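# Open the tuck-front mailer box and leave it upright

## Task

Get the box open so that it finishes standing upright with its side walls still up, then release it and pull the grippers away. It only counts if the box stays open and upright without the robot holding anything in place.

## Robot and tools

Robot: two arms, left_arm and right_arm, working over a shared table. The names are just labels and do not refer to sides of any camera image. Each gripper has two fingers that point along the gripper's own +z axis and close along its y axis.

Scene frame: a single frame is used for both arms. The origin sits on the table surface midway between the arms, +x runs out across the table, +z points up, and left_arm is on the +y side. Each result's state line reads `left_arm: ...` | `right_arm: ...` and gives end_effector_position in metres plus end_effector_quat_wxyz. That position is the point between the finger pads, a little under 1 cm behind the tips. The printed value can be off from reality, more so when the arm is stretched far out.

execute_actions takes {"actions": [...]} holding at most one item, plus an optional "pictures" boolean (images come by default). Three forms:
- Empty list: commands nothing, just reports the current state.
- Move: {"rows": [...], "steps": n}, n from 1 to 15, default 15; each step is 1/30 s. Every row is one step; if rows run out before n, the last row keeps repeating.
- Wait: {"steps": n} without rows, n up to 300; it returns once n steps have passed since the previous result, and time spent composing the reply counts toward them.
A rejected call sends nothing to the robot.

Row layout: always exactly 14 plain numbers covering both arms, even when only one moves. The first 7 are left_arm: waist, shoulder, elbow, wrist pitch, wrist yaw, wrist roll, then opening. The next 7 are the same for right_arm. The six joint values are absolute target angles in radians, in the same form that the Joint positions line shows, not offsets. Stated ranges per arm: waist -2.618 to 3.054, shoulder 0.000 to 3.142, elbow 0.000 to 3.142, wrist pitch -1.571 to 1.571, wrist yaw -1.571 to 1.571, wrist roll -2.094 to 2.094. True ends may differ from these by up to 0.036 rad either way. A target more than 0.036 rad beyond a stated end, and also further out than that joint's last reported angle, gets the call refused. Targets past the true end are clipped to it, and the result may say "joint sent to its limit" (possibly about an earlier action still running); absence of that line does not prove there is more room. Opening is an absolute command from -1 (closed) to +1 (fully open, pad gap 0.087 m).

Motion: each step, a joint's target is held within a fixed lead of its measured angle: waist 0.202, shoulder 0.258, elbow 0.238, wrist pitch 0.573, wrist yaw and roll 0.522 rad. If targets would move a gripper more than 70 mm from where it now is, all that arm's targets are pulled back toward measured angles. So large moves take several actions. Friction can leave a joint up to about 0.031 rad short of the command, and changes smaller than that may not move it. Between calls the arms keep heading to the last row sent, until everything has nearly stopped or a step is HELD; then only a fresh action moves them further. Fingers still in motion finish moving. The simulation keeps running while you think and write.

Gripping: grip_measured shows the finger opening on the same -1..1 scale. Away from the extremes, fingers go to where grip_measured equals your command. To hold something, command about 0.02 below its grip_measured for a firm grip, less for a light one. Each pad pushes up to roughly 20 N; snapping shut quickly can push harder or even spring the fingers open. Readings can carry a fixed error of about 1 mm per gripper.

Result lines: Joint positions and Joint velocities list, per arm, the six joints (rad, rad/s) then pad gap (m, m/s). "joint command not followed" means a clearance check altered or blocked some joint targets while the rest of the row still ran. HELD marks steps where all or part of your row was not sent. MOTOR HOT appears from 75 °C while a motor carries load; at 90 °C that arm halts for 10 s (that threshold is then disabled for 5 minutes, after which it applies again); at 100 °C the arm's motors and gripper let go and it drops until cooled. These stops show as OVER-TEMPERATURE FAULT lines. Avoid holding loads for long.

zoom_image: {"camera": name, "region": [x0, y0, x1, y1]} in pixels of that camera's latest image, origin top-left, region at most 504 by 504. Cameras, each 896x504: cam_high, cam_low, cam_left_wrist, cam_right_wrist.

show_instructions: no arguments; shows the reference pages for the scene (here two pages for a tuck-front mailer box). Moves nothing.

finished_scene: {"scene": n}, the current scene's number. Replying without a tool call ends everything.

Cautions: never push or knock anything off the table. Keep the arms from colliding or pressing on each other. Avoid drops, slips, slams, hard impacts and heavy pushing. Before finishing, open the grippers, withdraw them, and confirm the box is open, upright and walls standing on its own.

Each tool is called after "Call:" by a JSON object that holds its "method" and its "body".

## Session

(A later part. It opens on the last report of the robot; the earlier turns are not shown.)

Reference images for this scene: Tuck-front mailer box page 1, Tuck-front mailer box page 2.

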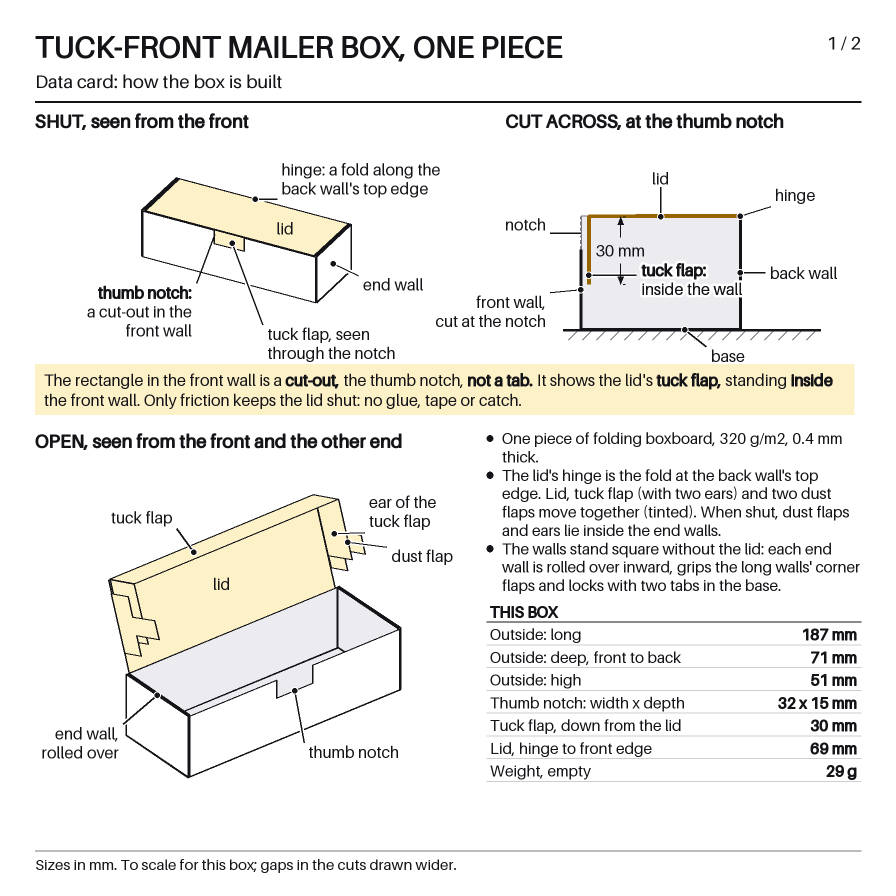

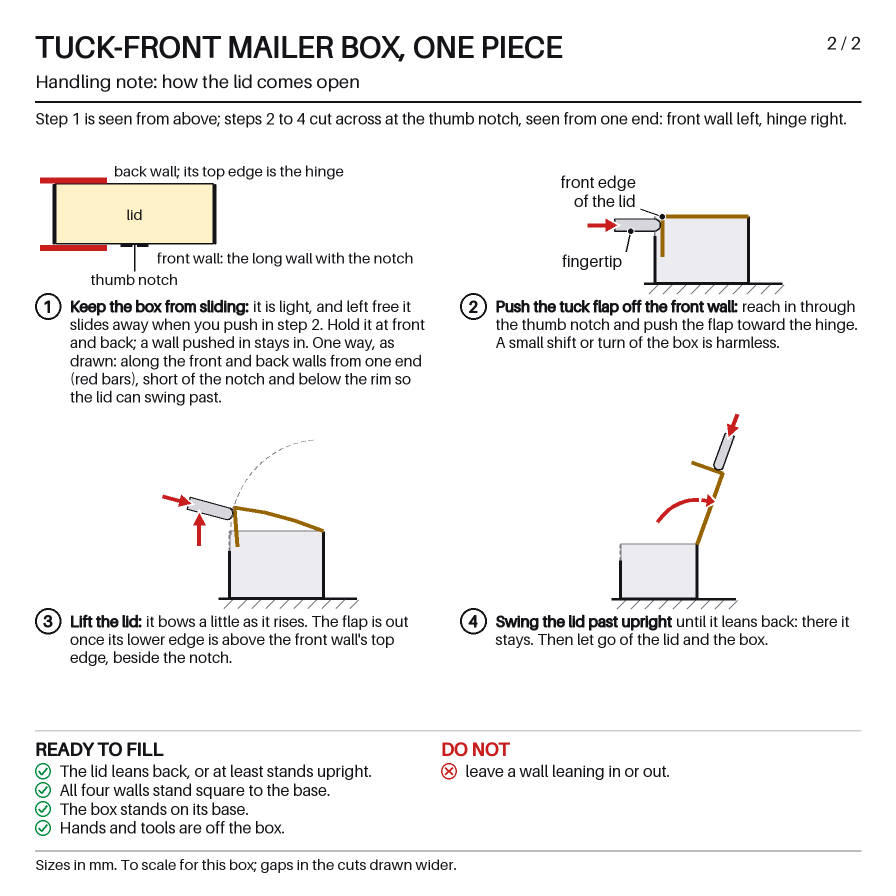

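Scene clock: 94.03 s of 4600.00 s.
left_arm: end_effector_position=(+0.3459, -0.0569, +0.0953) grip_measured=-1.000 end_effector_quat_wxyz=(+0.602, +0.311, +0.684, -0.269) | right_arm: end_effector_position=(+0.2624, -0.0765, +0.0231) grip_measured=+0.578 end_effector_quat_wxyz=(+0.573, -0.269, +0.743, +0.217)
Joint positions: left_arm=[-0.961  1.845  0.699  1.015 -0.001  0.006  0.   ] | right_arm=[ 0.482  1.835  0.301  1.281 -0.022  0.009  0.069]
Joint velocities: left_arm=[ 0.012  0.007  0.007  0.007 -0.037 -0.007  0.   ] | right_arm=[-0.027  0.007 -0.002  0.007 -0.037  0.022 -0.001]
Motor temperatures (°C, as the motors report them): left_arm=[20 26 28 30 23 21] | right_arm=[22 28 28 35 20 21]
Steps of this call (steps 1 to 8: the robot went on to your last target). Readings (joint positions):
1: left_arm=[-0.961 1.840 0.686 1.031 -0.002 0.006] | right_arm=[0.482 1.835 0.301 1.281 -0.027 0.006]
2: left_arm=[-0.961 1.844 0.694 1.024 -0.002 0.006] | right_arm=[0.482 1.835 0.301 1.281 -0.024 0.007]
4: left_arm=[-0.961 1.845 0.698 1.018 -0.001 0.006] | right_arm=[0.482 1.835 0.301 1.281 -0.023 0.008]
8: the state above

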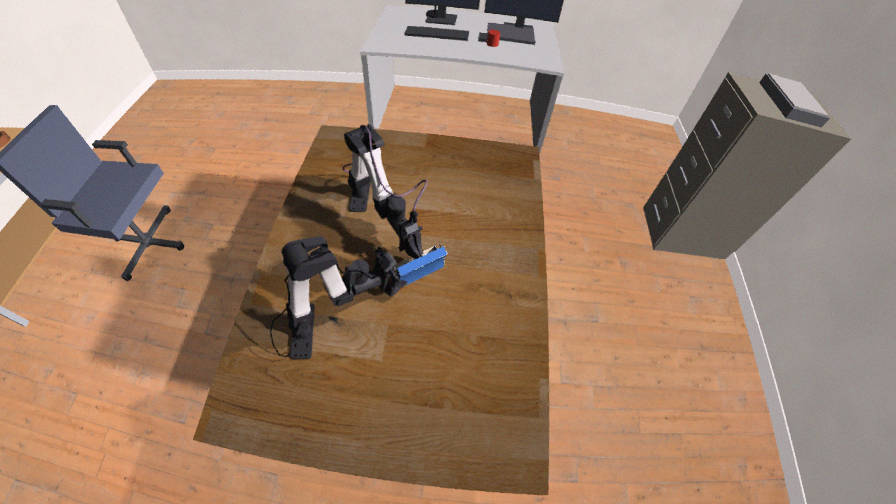

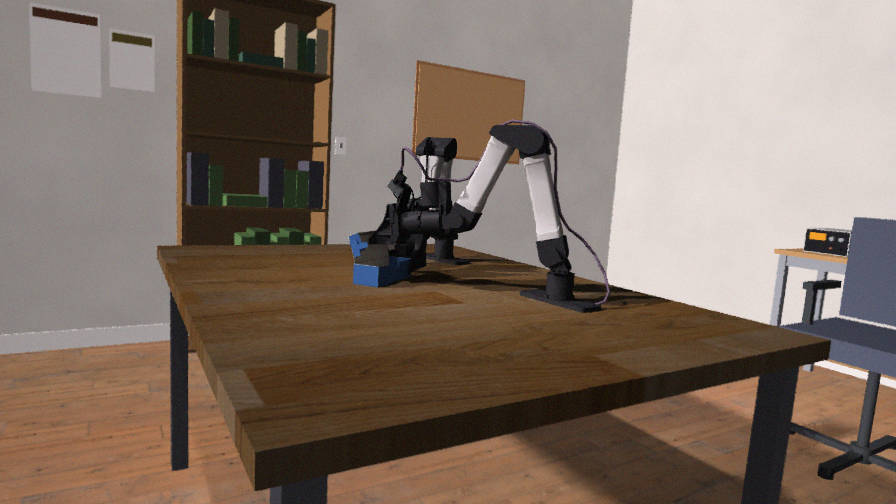

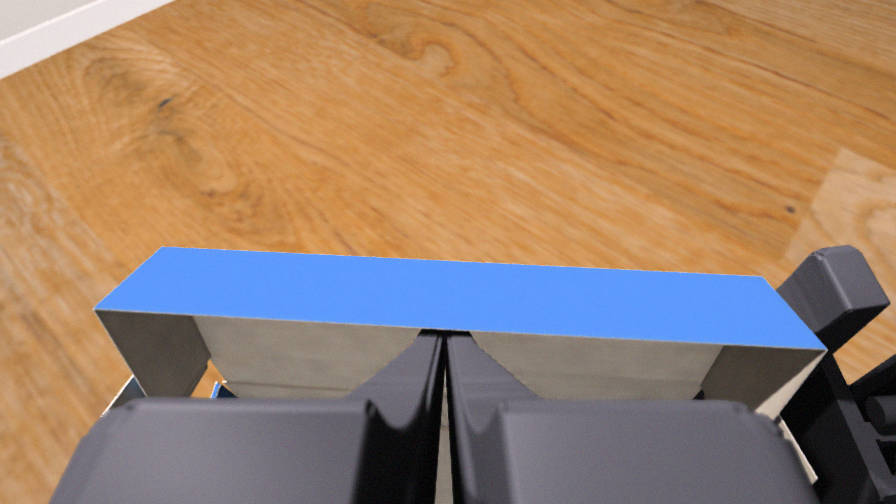

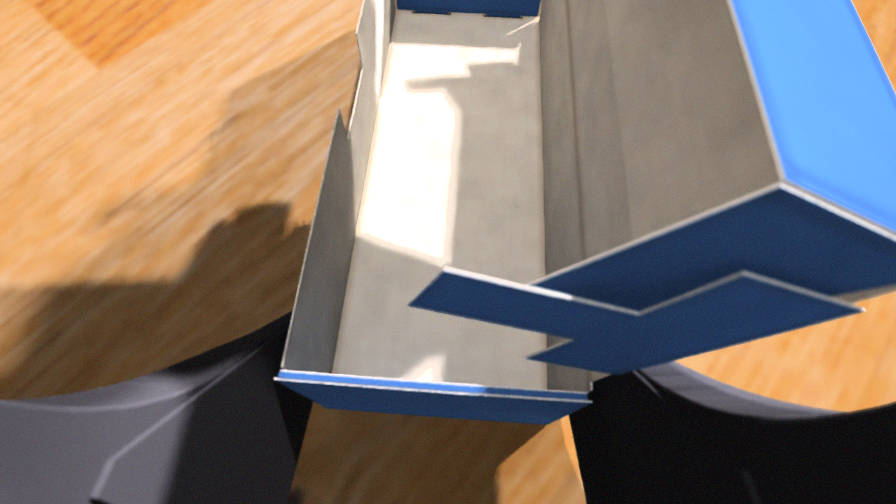

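Call:
{"method": "execute_actions", "body": {"actions": [{"rows":[[-0.955,1.825,0.675,1.025,0,0.012,-1,0.485,1.820,0.279,1.287,-0.025,0.01,0.578],[-0.955,1.812,0.655,1.032,0,0.012,-1,0.485,1.820,0.279,1.287,-0.025,0.01,0.578],[-0.955,1.797,0.632,1.040,0,0.012,-1,0.485,1.820,0.279,1.287,-0.025,0.01,0.578],[-0.955,1.780,0.607,1.048,0,0.012,-1,0.485,1.820,0.279,1.287,-0.025,0.01,0.60],[-0.955,1.762,0.581,1.056,0,0.012,-1,0.485,1.820,0.279,1.287,-0.025,0.01,0.64],[-0.955,1.744,0.555,1.064,0,0.012,-1,0.485,1.820,0.279,1.287,-0.025,0.01,0.69],[-0.955,1.726,0.529,1.072,0,0.012,-1,0.485,1.820,0.279,1.287,-0.025,0.01,0.74],[-0.955,1.707,0.503,1.080,0,0.012,-1,0.485,1.815,0.272,1.288,-0.025,0.01,0.79],[-0.955,1.688,0.477,1.087,0,0.012,-1,0.485,1.806,0.260,1.290,-0.025,0.01,0.84],[-0.955,1.668,0.451,1.094,0,0.012,-1,0.485,1.795,0.245,1.292,-0.025,0.01,0.88],[-0.955,1.648,0.425,1.100,0,0.012,-1,0.485,1.783,0.229,1.294,-0.025,0.01,0.90],[-0.955,1.627,0.399,1.105,0,0.012,-1,0.485,1.770,0.213,1.296,-0.025,0.01,0.90],[-0.955,1.605,0.373,1.108,0,0.012,-1,0.485,1.757,0.197,1.298,-0.025,0.01,0.90],[-0.955,1.582,0.347,1.110,0,0.012,-1,0.485,1.743,0.181,1.300,-0.025,0.01,0.90],[-0.955,1.558,0.322,1.110,0,0.012,-1,0.485,1.729,0.165,1.300,-0.025,0.01,0.90]],"steps":15}], "pictures": false}}

Call:
{"method": "execute_actions", "body": {"actions": [{"rows":[[-0.955,1.530,0.300,1.100,0,0.012,-1,0.485,1.714,0.149,1.300,-0.025,0.01,0.90],[-0.955,1.498,0.282,1.080,0,0.012,-1,0.485,1.698,0.133,1.298,-0.025,0.01,0.90],[-0.955,1.462,0.266,1.052,0,0.012,-1,0.485,1.680,0.117,1.294,-0.025,0.01,0.90],[-0.955,1.423,0.252,1.020,0,0.012,-1,0.485,1.660,0.102,1.286,-0.025,0.01,0.90],[-0.955,1.382,0.240,0.982,0,0.012,-1,0.485,1.637,0.088,1.274,-0.025,0.01,0.90],[-0.955,1.340,0.229,0.942,0,0.012,-1,0.485,1.611,0.075,1.258,-0.025,0.01,0.90],[-0.955,1.298,0.219,0.900,0,0.012,-1,0.485,1.582,0.063,1.238,-0.025,0.01,0.90],[-0.955,1.256,0.210,0.858,0,0.012,-1,0.485,1.550,0.052,1.212,-0.025,0.01,0.90],[-0.955,1.214,0.202,0.816,0,0.012,-1,0.485,1.515,0.043,1.180,-0.025,0.01,0.90],[-0.955,1.174,0.195,0.776,0,0.012,-1,0.485,1.478,0.035,1.144,-0.025,0.01,0.90],[-0.955,1.138,0.188,0.740,0,0.012,-1,0.485,1.440,0.029,1.104,-0.025,0.01,0.90],[-0.955,1.106,0.182,0.708,0,0.012,-1,0.485,1.400,0.025,1.060,-0.025,0.01,0.90],[-0.955,1.080,0.177,0.682,0,0.012,-1,0.485,1.360,0.022,1.015,-0.025,0.01,0.90],[-0.955,1.060,0.173,0.662,0,0.012,-1,0.485,1.320,0.020,0.970,-0.025,0.01,0.90],[-0.955,1.045,0.170,0.645,0,0.012,-1,0.485,1.280,0.020,0.925,-0.025,0.01,0.90]],"steps":15}]}}

Scene clock: 100.23 s of 4600.00 s.
left_arm: end_effector_position=(+0.2944, +0.0015, +0.0915) grip_measured=-1.000 end_effector_quat_wxyz=(+0.600, +0.312, +0.687, -0.268) | right_arm: end_effector_position=(+0.2444, -0.0914, +0.0223) grip_measured=+0.900 end_effector_quat_wxyz=(+0.567, -0.270, +0.748, +0.214)
Joint positions: left_arm=[-0.961  1.611  0.384  1.089 -0.001  0.006  0.   ] | right_arm=[ 0.482  1.768  0.216  1.284 -0.021  0.009  0.083]
Joint velocities: left_arm=[-0.017 -0.662 -0.745  0.095 -0.051 -0.037  0.   ] | right_arm=[-0.037 -0.393 -0.481  0.051 -0.022  0.037  0.001]
Motor temperatures (°C, as the motors report them): left_arm=[20 26 28 30 23 21] | right_arm=[22 29 27 35 20 21]
Steps of this call (steps 1 to 30: the robot went on to your last target; steps 31 to 90: nothing new was sent; then 2.70 s passed at rest; steps 91 to 105: all 15 steps of this action). Readings (joint positions):
91: left_arm=[-0.961 1.844 0.699 1.015 -0.001 0.006] | right_arm=[0.482 1.835 0.301 1.281 -0.022 0.009]
92: left_arm=[-0.961 1.840 0.695 1.016 -0.001 0.006] | right_arm=[0.482 1.835 0.301 1.281 -0.021 0.009]
94: left_arm=[-0.961 1.820 0.666 1.024 -0.001 0.006] | right_arm=[0.482 1.835 0.301 1.281 -0.021 0.009]
98: left_arm=[-0.961 1.751 0.567 1.047 -0.001 0.006] | right_arm=[0.482 1.835 0.301 1.281 -0.021 0.009]
105: the state above

Scene clock: 100.73 s of 4600.00 s.
left_arm: end_effector_position=(+0.2489, +0.0530, +0.1284) grip_measured=-1.000 end_effector_quat_wxyz=(+0.612, +0.307, +0.676, -0.274) | right_arm: end_effector_position=(+0.2080, -0.1211, +0.0531) grip_measured=+0.900 end_effector_quat_wxyz=(+0.582, -0.266, +0.736, +0.220)
Joint positions: left_arm=[-0.961  1.087  0.2    0.785 -0.001  0.006  0.   ] | right_arm=[ 0.482  1.361  0.046  1.088 -0.021  0.009  0.083]
Joint velocities: left_arm=[-0.007 -0.637 -0.134 -0.769  0.022 -0.007  0.   ] | right_arm=[ 0.002 -1.16  -0.051 -1.136  0.051 -0.007 -0.001]
Motor temperatures (°C, as the motors report them): left_arm=[20 26 28 30 23 21] | right_arm=[22 29 27 35 20 21]
Steps of this call (steps 1 to 15: all 15 steps of this action). Readings (joint positions):
1: left_arm=[-0.961 1.587 0.359 1.090 -0.001 0.006] | right_arm=[0.482 1.754 0.199 1.285 -0.021 0.009]
2: left_arm=[-0.961 1.561 0.335 1.089 -0.001 0.006] | right_arm=[0.482 1.740 0.183 1.285 -0.021 0.009]
4: left_arm=[-0.961 1.501 0.295 1.074 -0.001 0.006] | right_arm=[0.482 1.707 0.151 1.285 -0.021 0.009]
8: left_arm=[-0.961 1.341 0.245 0.989 -0.001 0.006] | right_arm=[0.482 1.616 0.094 1.265 -0.021 0.009]
15: the state above

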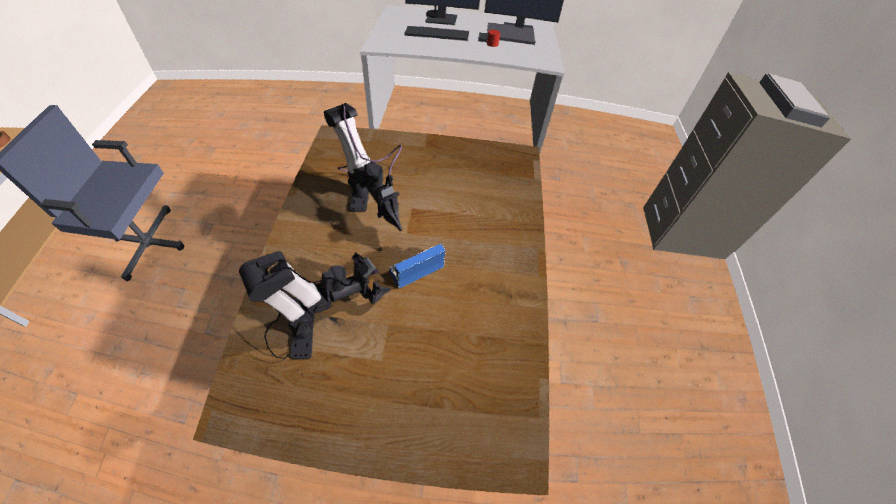

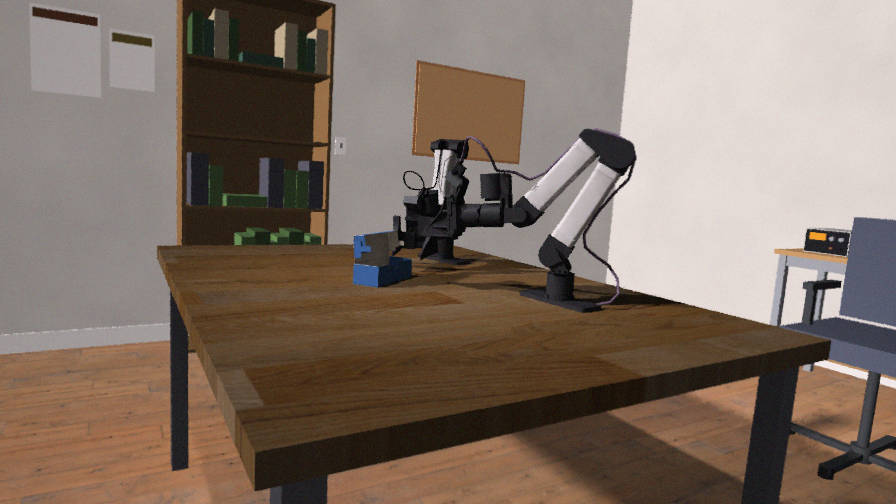

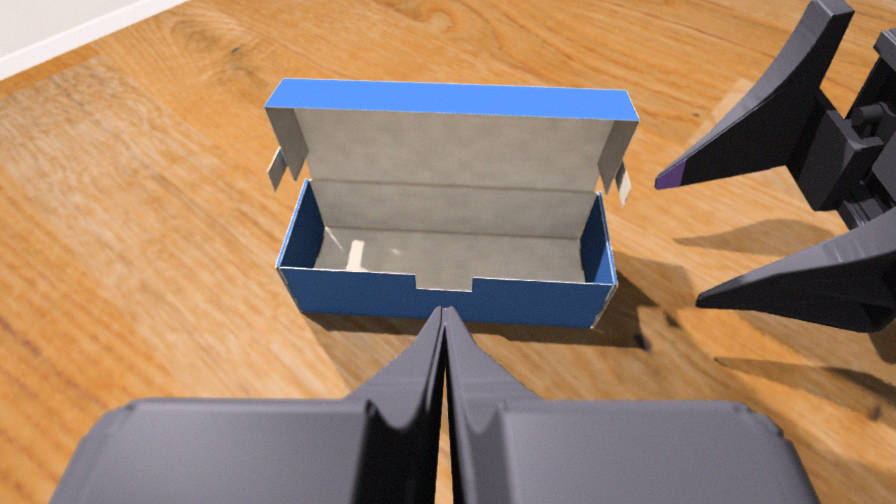

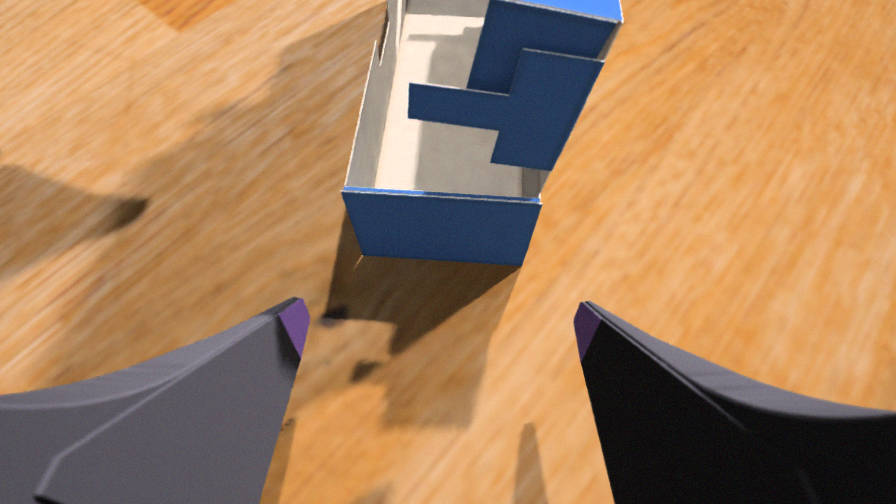

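Call:
{"method": "execute_actions", "body": {"actions": [{"rows":[[-0.955,1.02,0.165,0.62,0,0.012,-1,0.485,1.25,0.02,0.89,-0.025,0.01,0.90],[-0.955,0.99,0.160,0.59,0,0.012,-1,0.485,1.21,0.02,0.85,-0.025,0.01,0.90],[-0.955,0.96,0.155,0.56,0,0.012,-1,0.485,1.17,0.02,0.81,-0.025,0.01,0.90],[-0.955,0.93,0.150,0.53,0,0.012,-1,0.485,1.13,0.02,0.77,-0.025,0.01,0.90],[-0.955,0.90,0.145,0.50,0,0.012,-1,0.485,1.09,0.02,0.73,-0.025,0.01,0.90],[-0.955,0.87,0.140,0.47,0,0.012,-1,0.485,1.05,0.02,0.69,-0.025,0.01,0.90],[-0.955,0.84,0.135,0.44,0,0.012,-1,0.485,1.01,0.02,0.65,-0.025,0.01,0.90],[-0.955,0.82,0.130,0.42,0,0.012,-1,0.485,0.97,0.02,0.61,-0.025,0.01,0.90],[-0.955,0.80,0.130,0.40,0,0.012,-1,0.485,0.93,0.02,0.57,-0.025,0.01,0.90],[-0.955,0.80,0.130,0.40,0,0.012,-1,0.485,0.89,0.02,0.53,-0.025,0.01,0.90],[-0.955,0.80,0.130,0.40,0,0.012,-1,0.485,0.86,0.02,0.50,-0.025,0.01,0.90],[-0.955,0.80,0.130,0.40,0,0.012,-1,0.485,0.84,0.02,0.48,-0.025,0.01,0.90]],"steps":15}]}}

Call:
{"method": "zoom_image", "body": {"camera": "cam_low", "region": [330, 210, 440, 300]}}

Scene clock: 103.30 s of 4600.00 s.
left_arm: end_effector_position=(+0.2233, +0.0821, +0.1083) grip_measured=-1.000 end_effector_quat_wxyz=(+0.572, +0.322, +0.709, -0.256) | right_arm: end_effector_position=(+0.1868, -0.1385, +0.0764) grip_measured=+0.900 end_effector_quat_wxyz=(+0.577, -0.267, +0.740, +0.218)
Joint positions: left_arm=[-0.961  0.813  0.153  0.444 -0.001  0.006  0.   ] | right_arm=[ 0.482  0.856  0.044  0.57  -0.021  0.009  0.083]
Joint velocities: left_arm=[-0.012 -0.022 -0.017 -0.227  0.022 -0.066  0.   ] | right_arm=[ 0.012 -0.115 -0.007 -0.432  0.066 -0.007 -0.   ]
Motor temperatures (°C, as the motors report them): left_arm=[20 25 28 30 23 21] | right_arm=[22 29 27 35 20 21]
Steps of this call (steps 1 to 30: the robot went on to your last target; steps 31 to 62: nothing new was sent; steps 63 to 77: all 15 steps of this action). Readings (joint positions):
63: left_arm=[-0.961 1.054 0.189 0.658 -0.001 0.006] | right_arm=[0.482 1.289 0.044 0.931 -0.021 0.009]
64: left_arm=[-0.961 1.044 0.188 0.648 -0.001 0.006] | right_arm=[0.482 1.274 0.044 0.915 -0.021 0.009]
66: left_arm=[-0.961 0.999 0.179 0.617 -0.001 0.006] | right_arm=[0.482 1.215 0.044 0.869 -0.021 0.009]
70: left_arm=[-0.961 0.877 0.160 0.534 -0.001 0.006] | right_arm=[0.482 1.052 0.044 0.760 -0.021 0.009]
77: the state above

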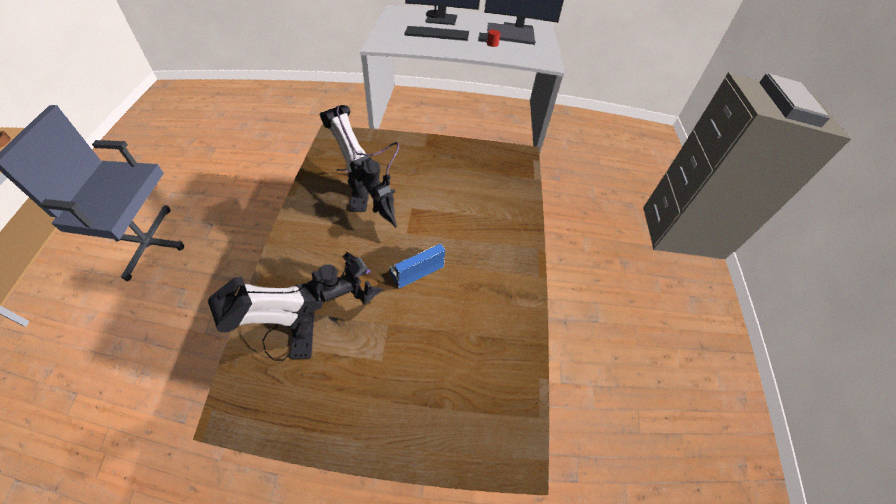

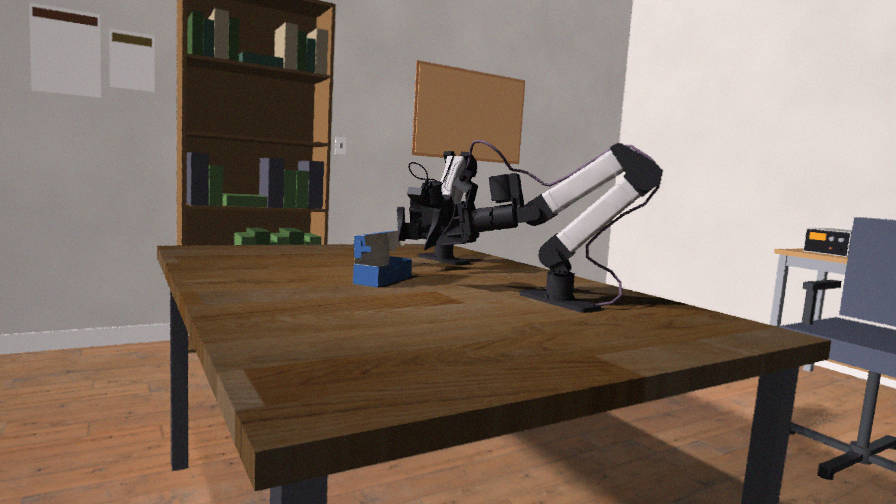

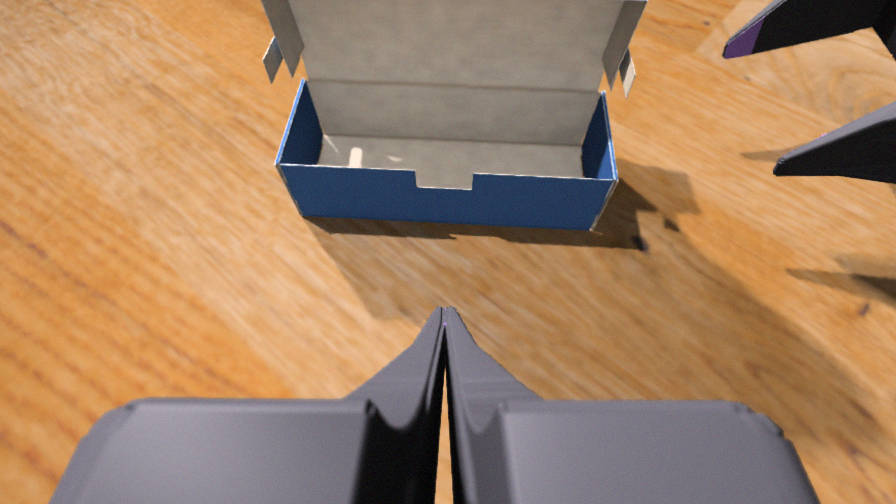

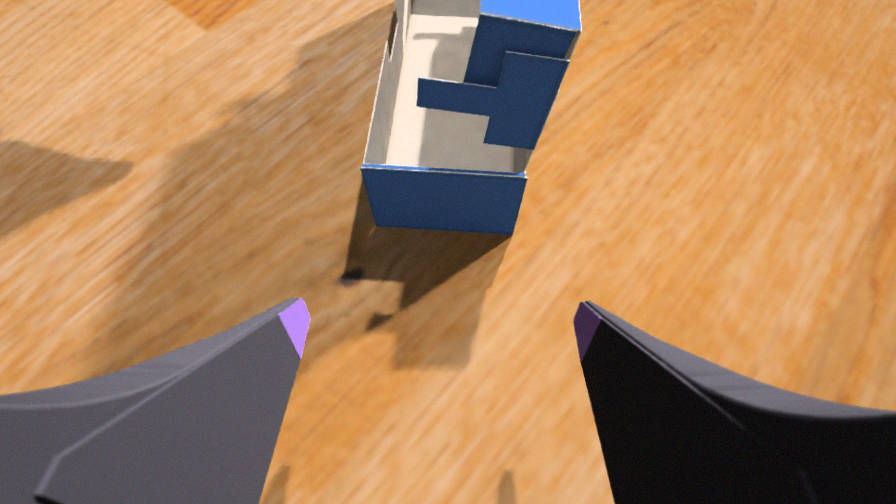

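Region (330, 210, 440, 300) of cam_low's 896x504 image, scaled by 4.582, with more detail than that image has; it fills the top 412 rows of this view, and the rest is white.

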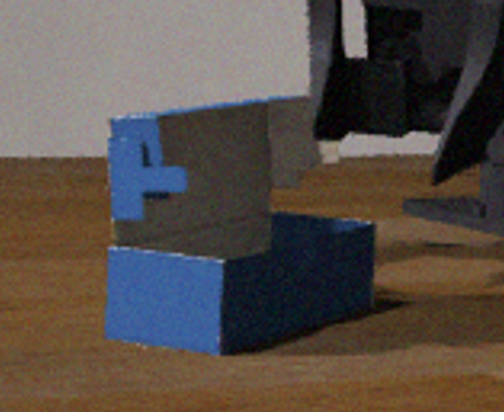

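Call:
{"method": "finished_scene", "body": {"scene": 2}}

The scene is finished: the task was done.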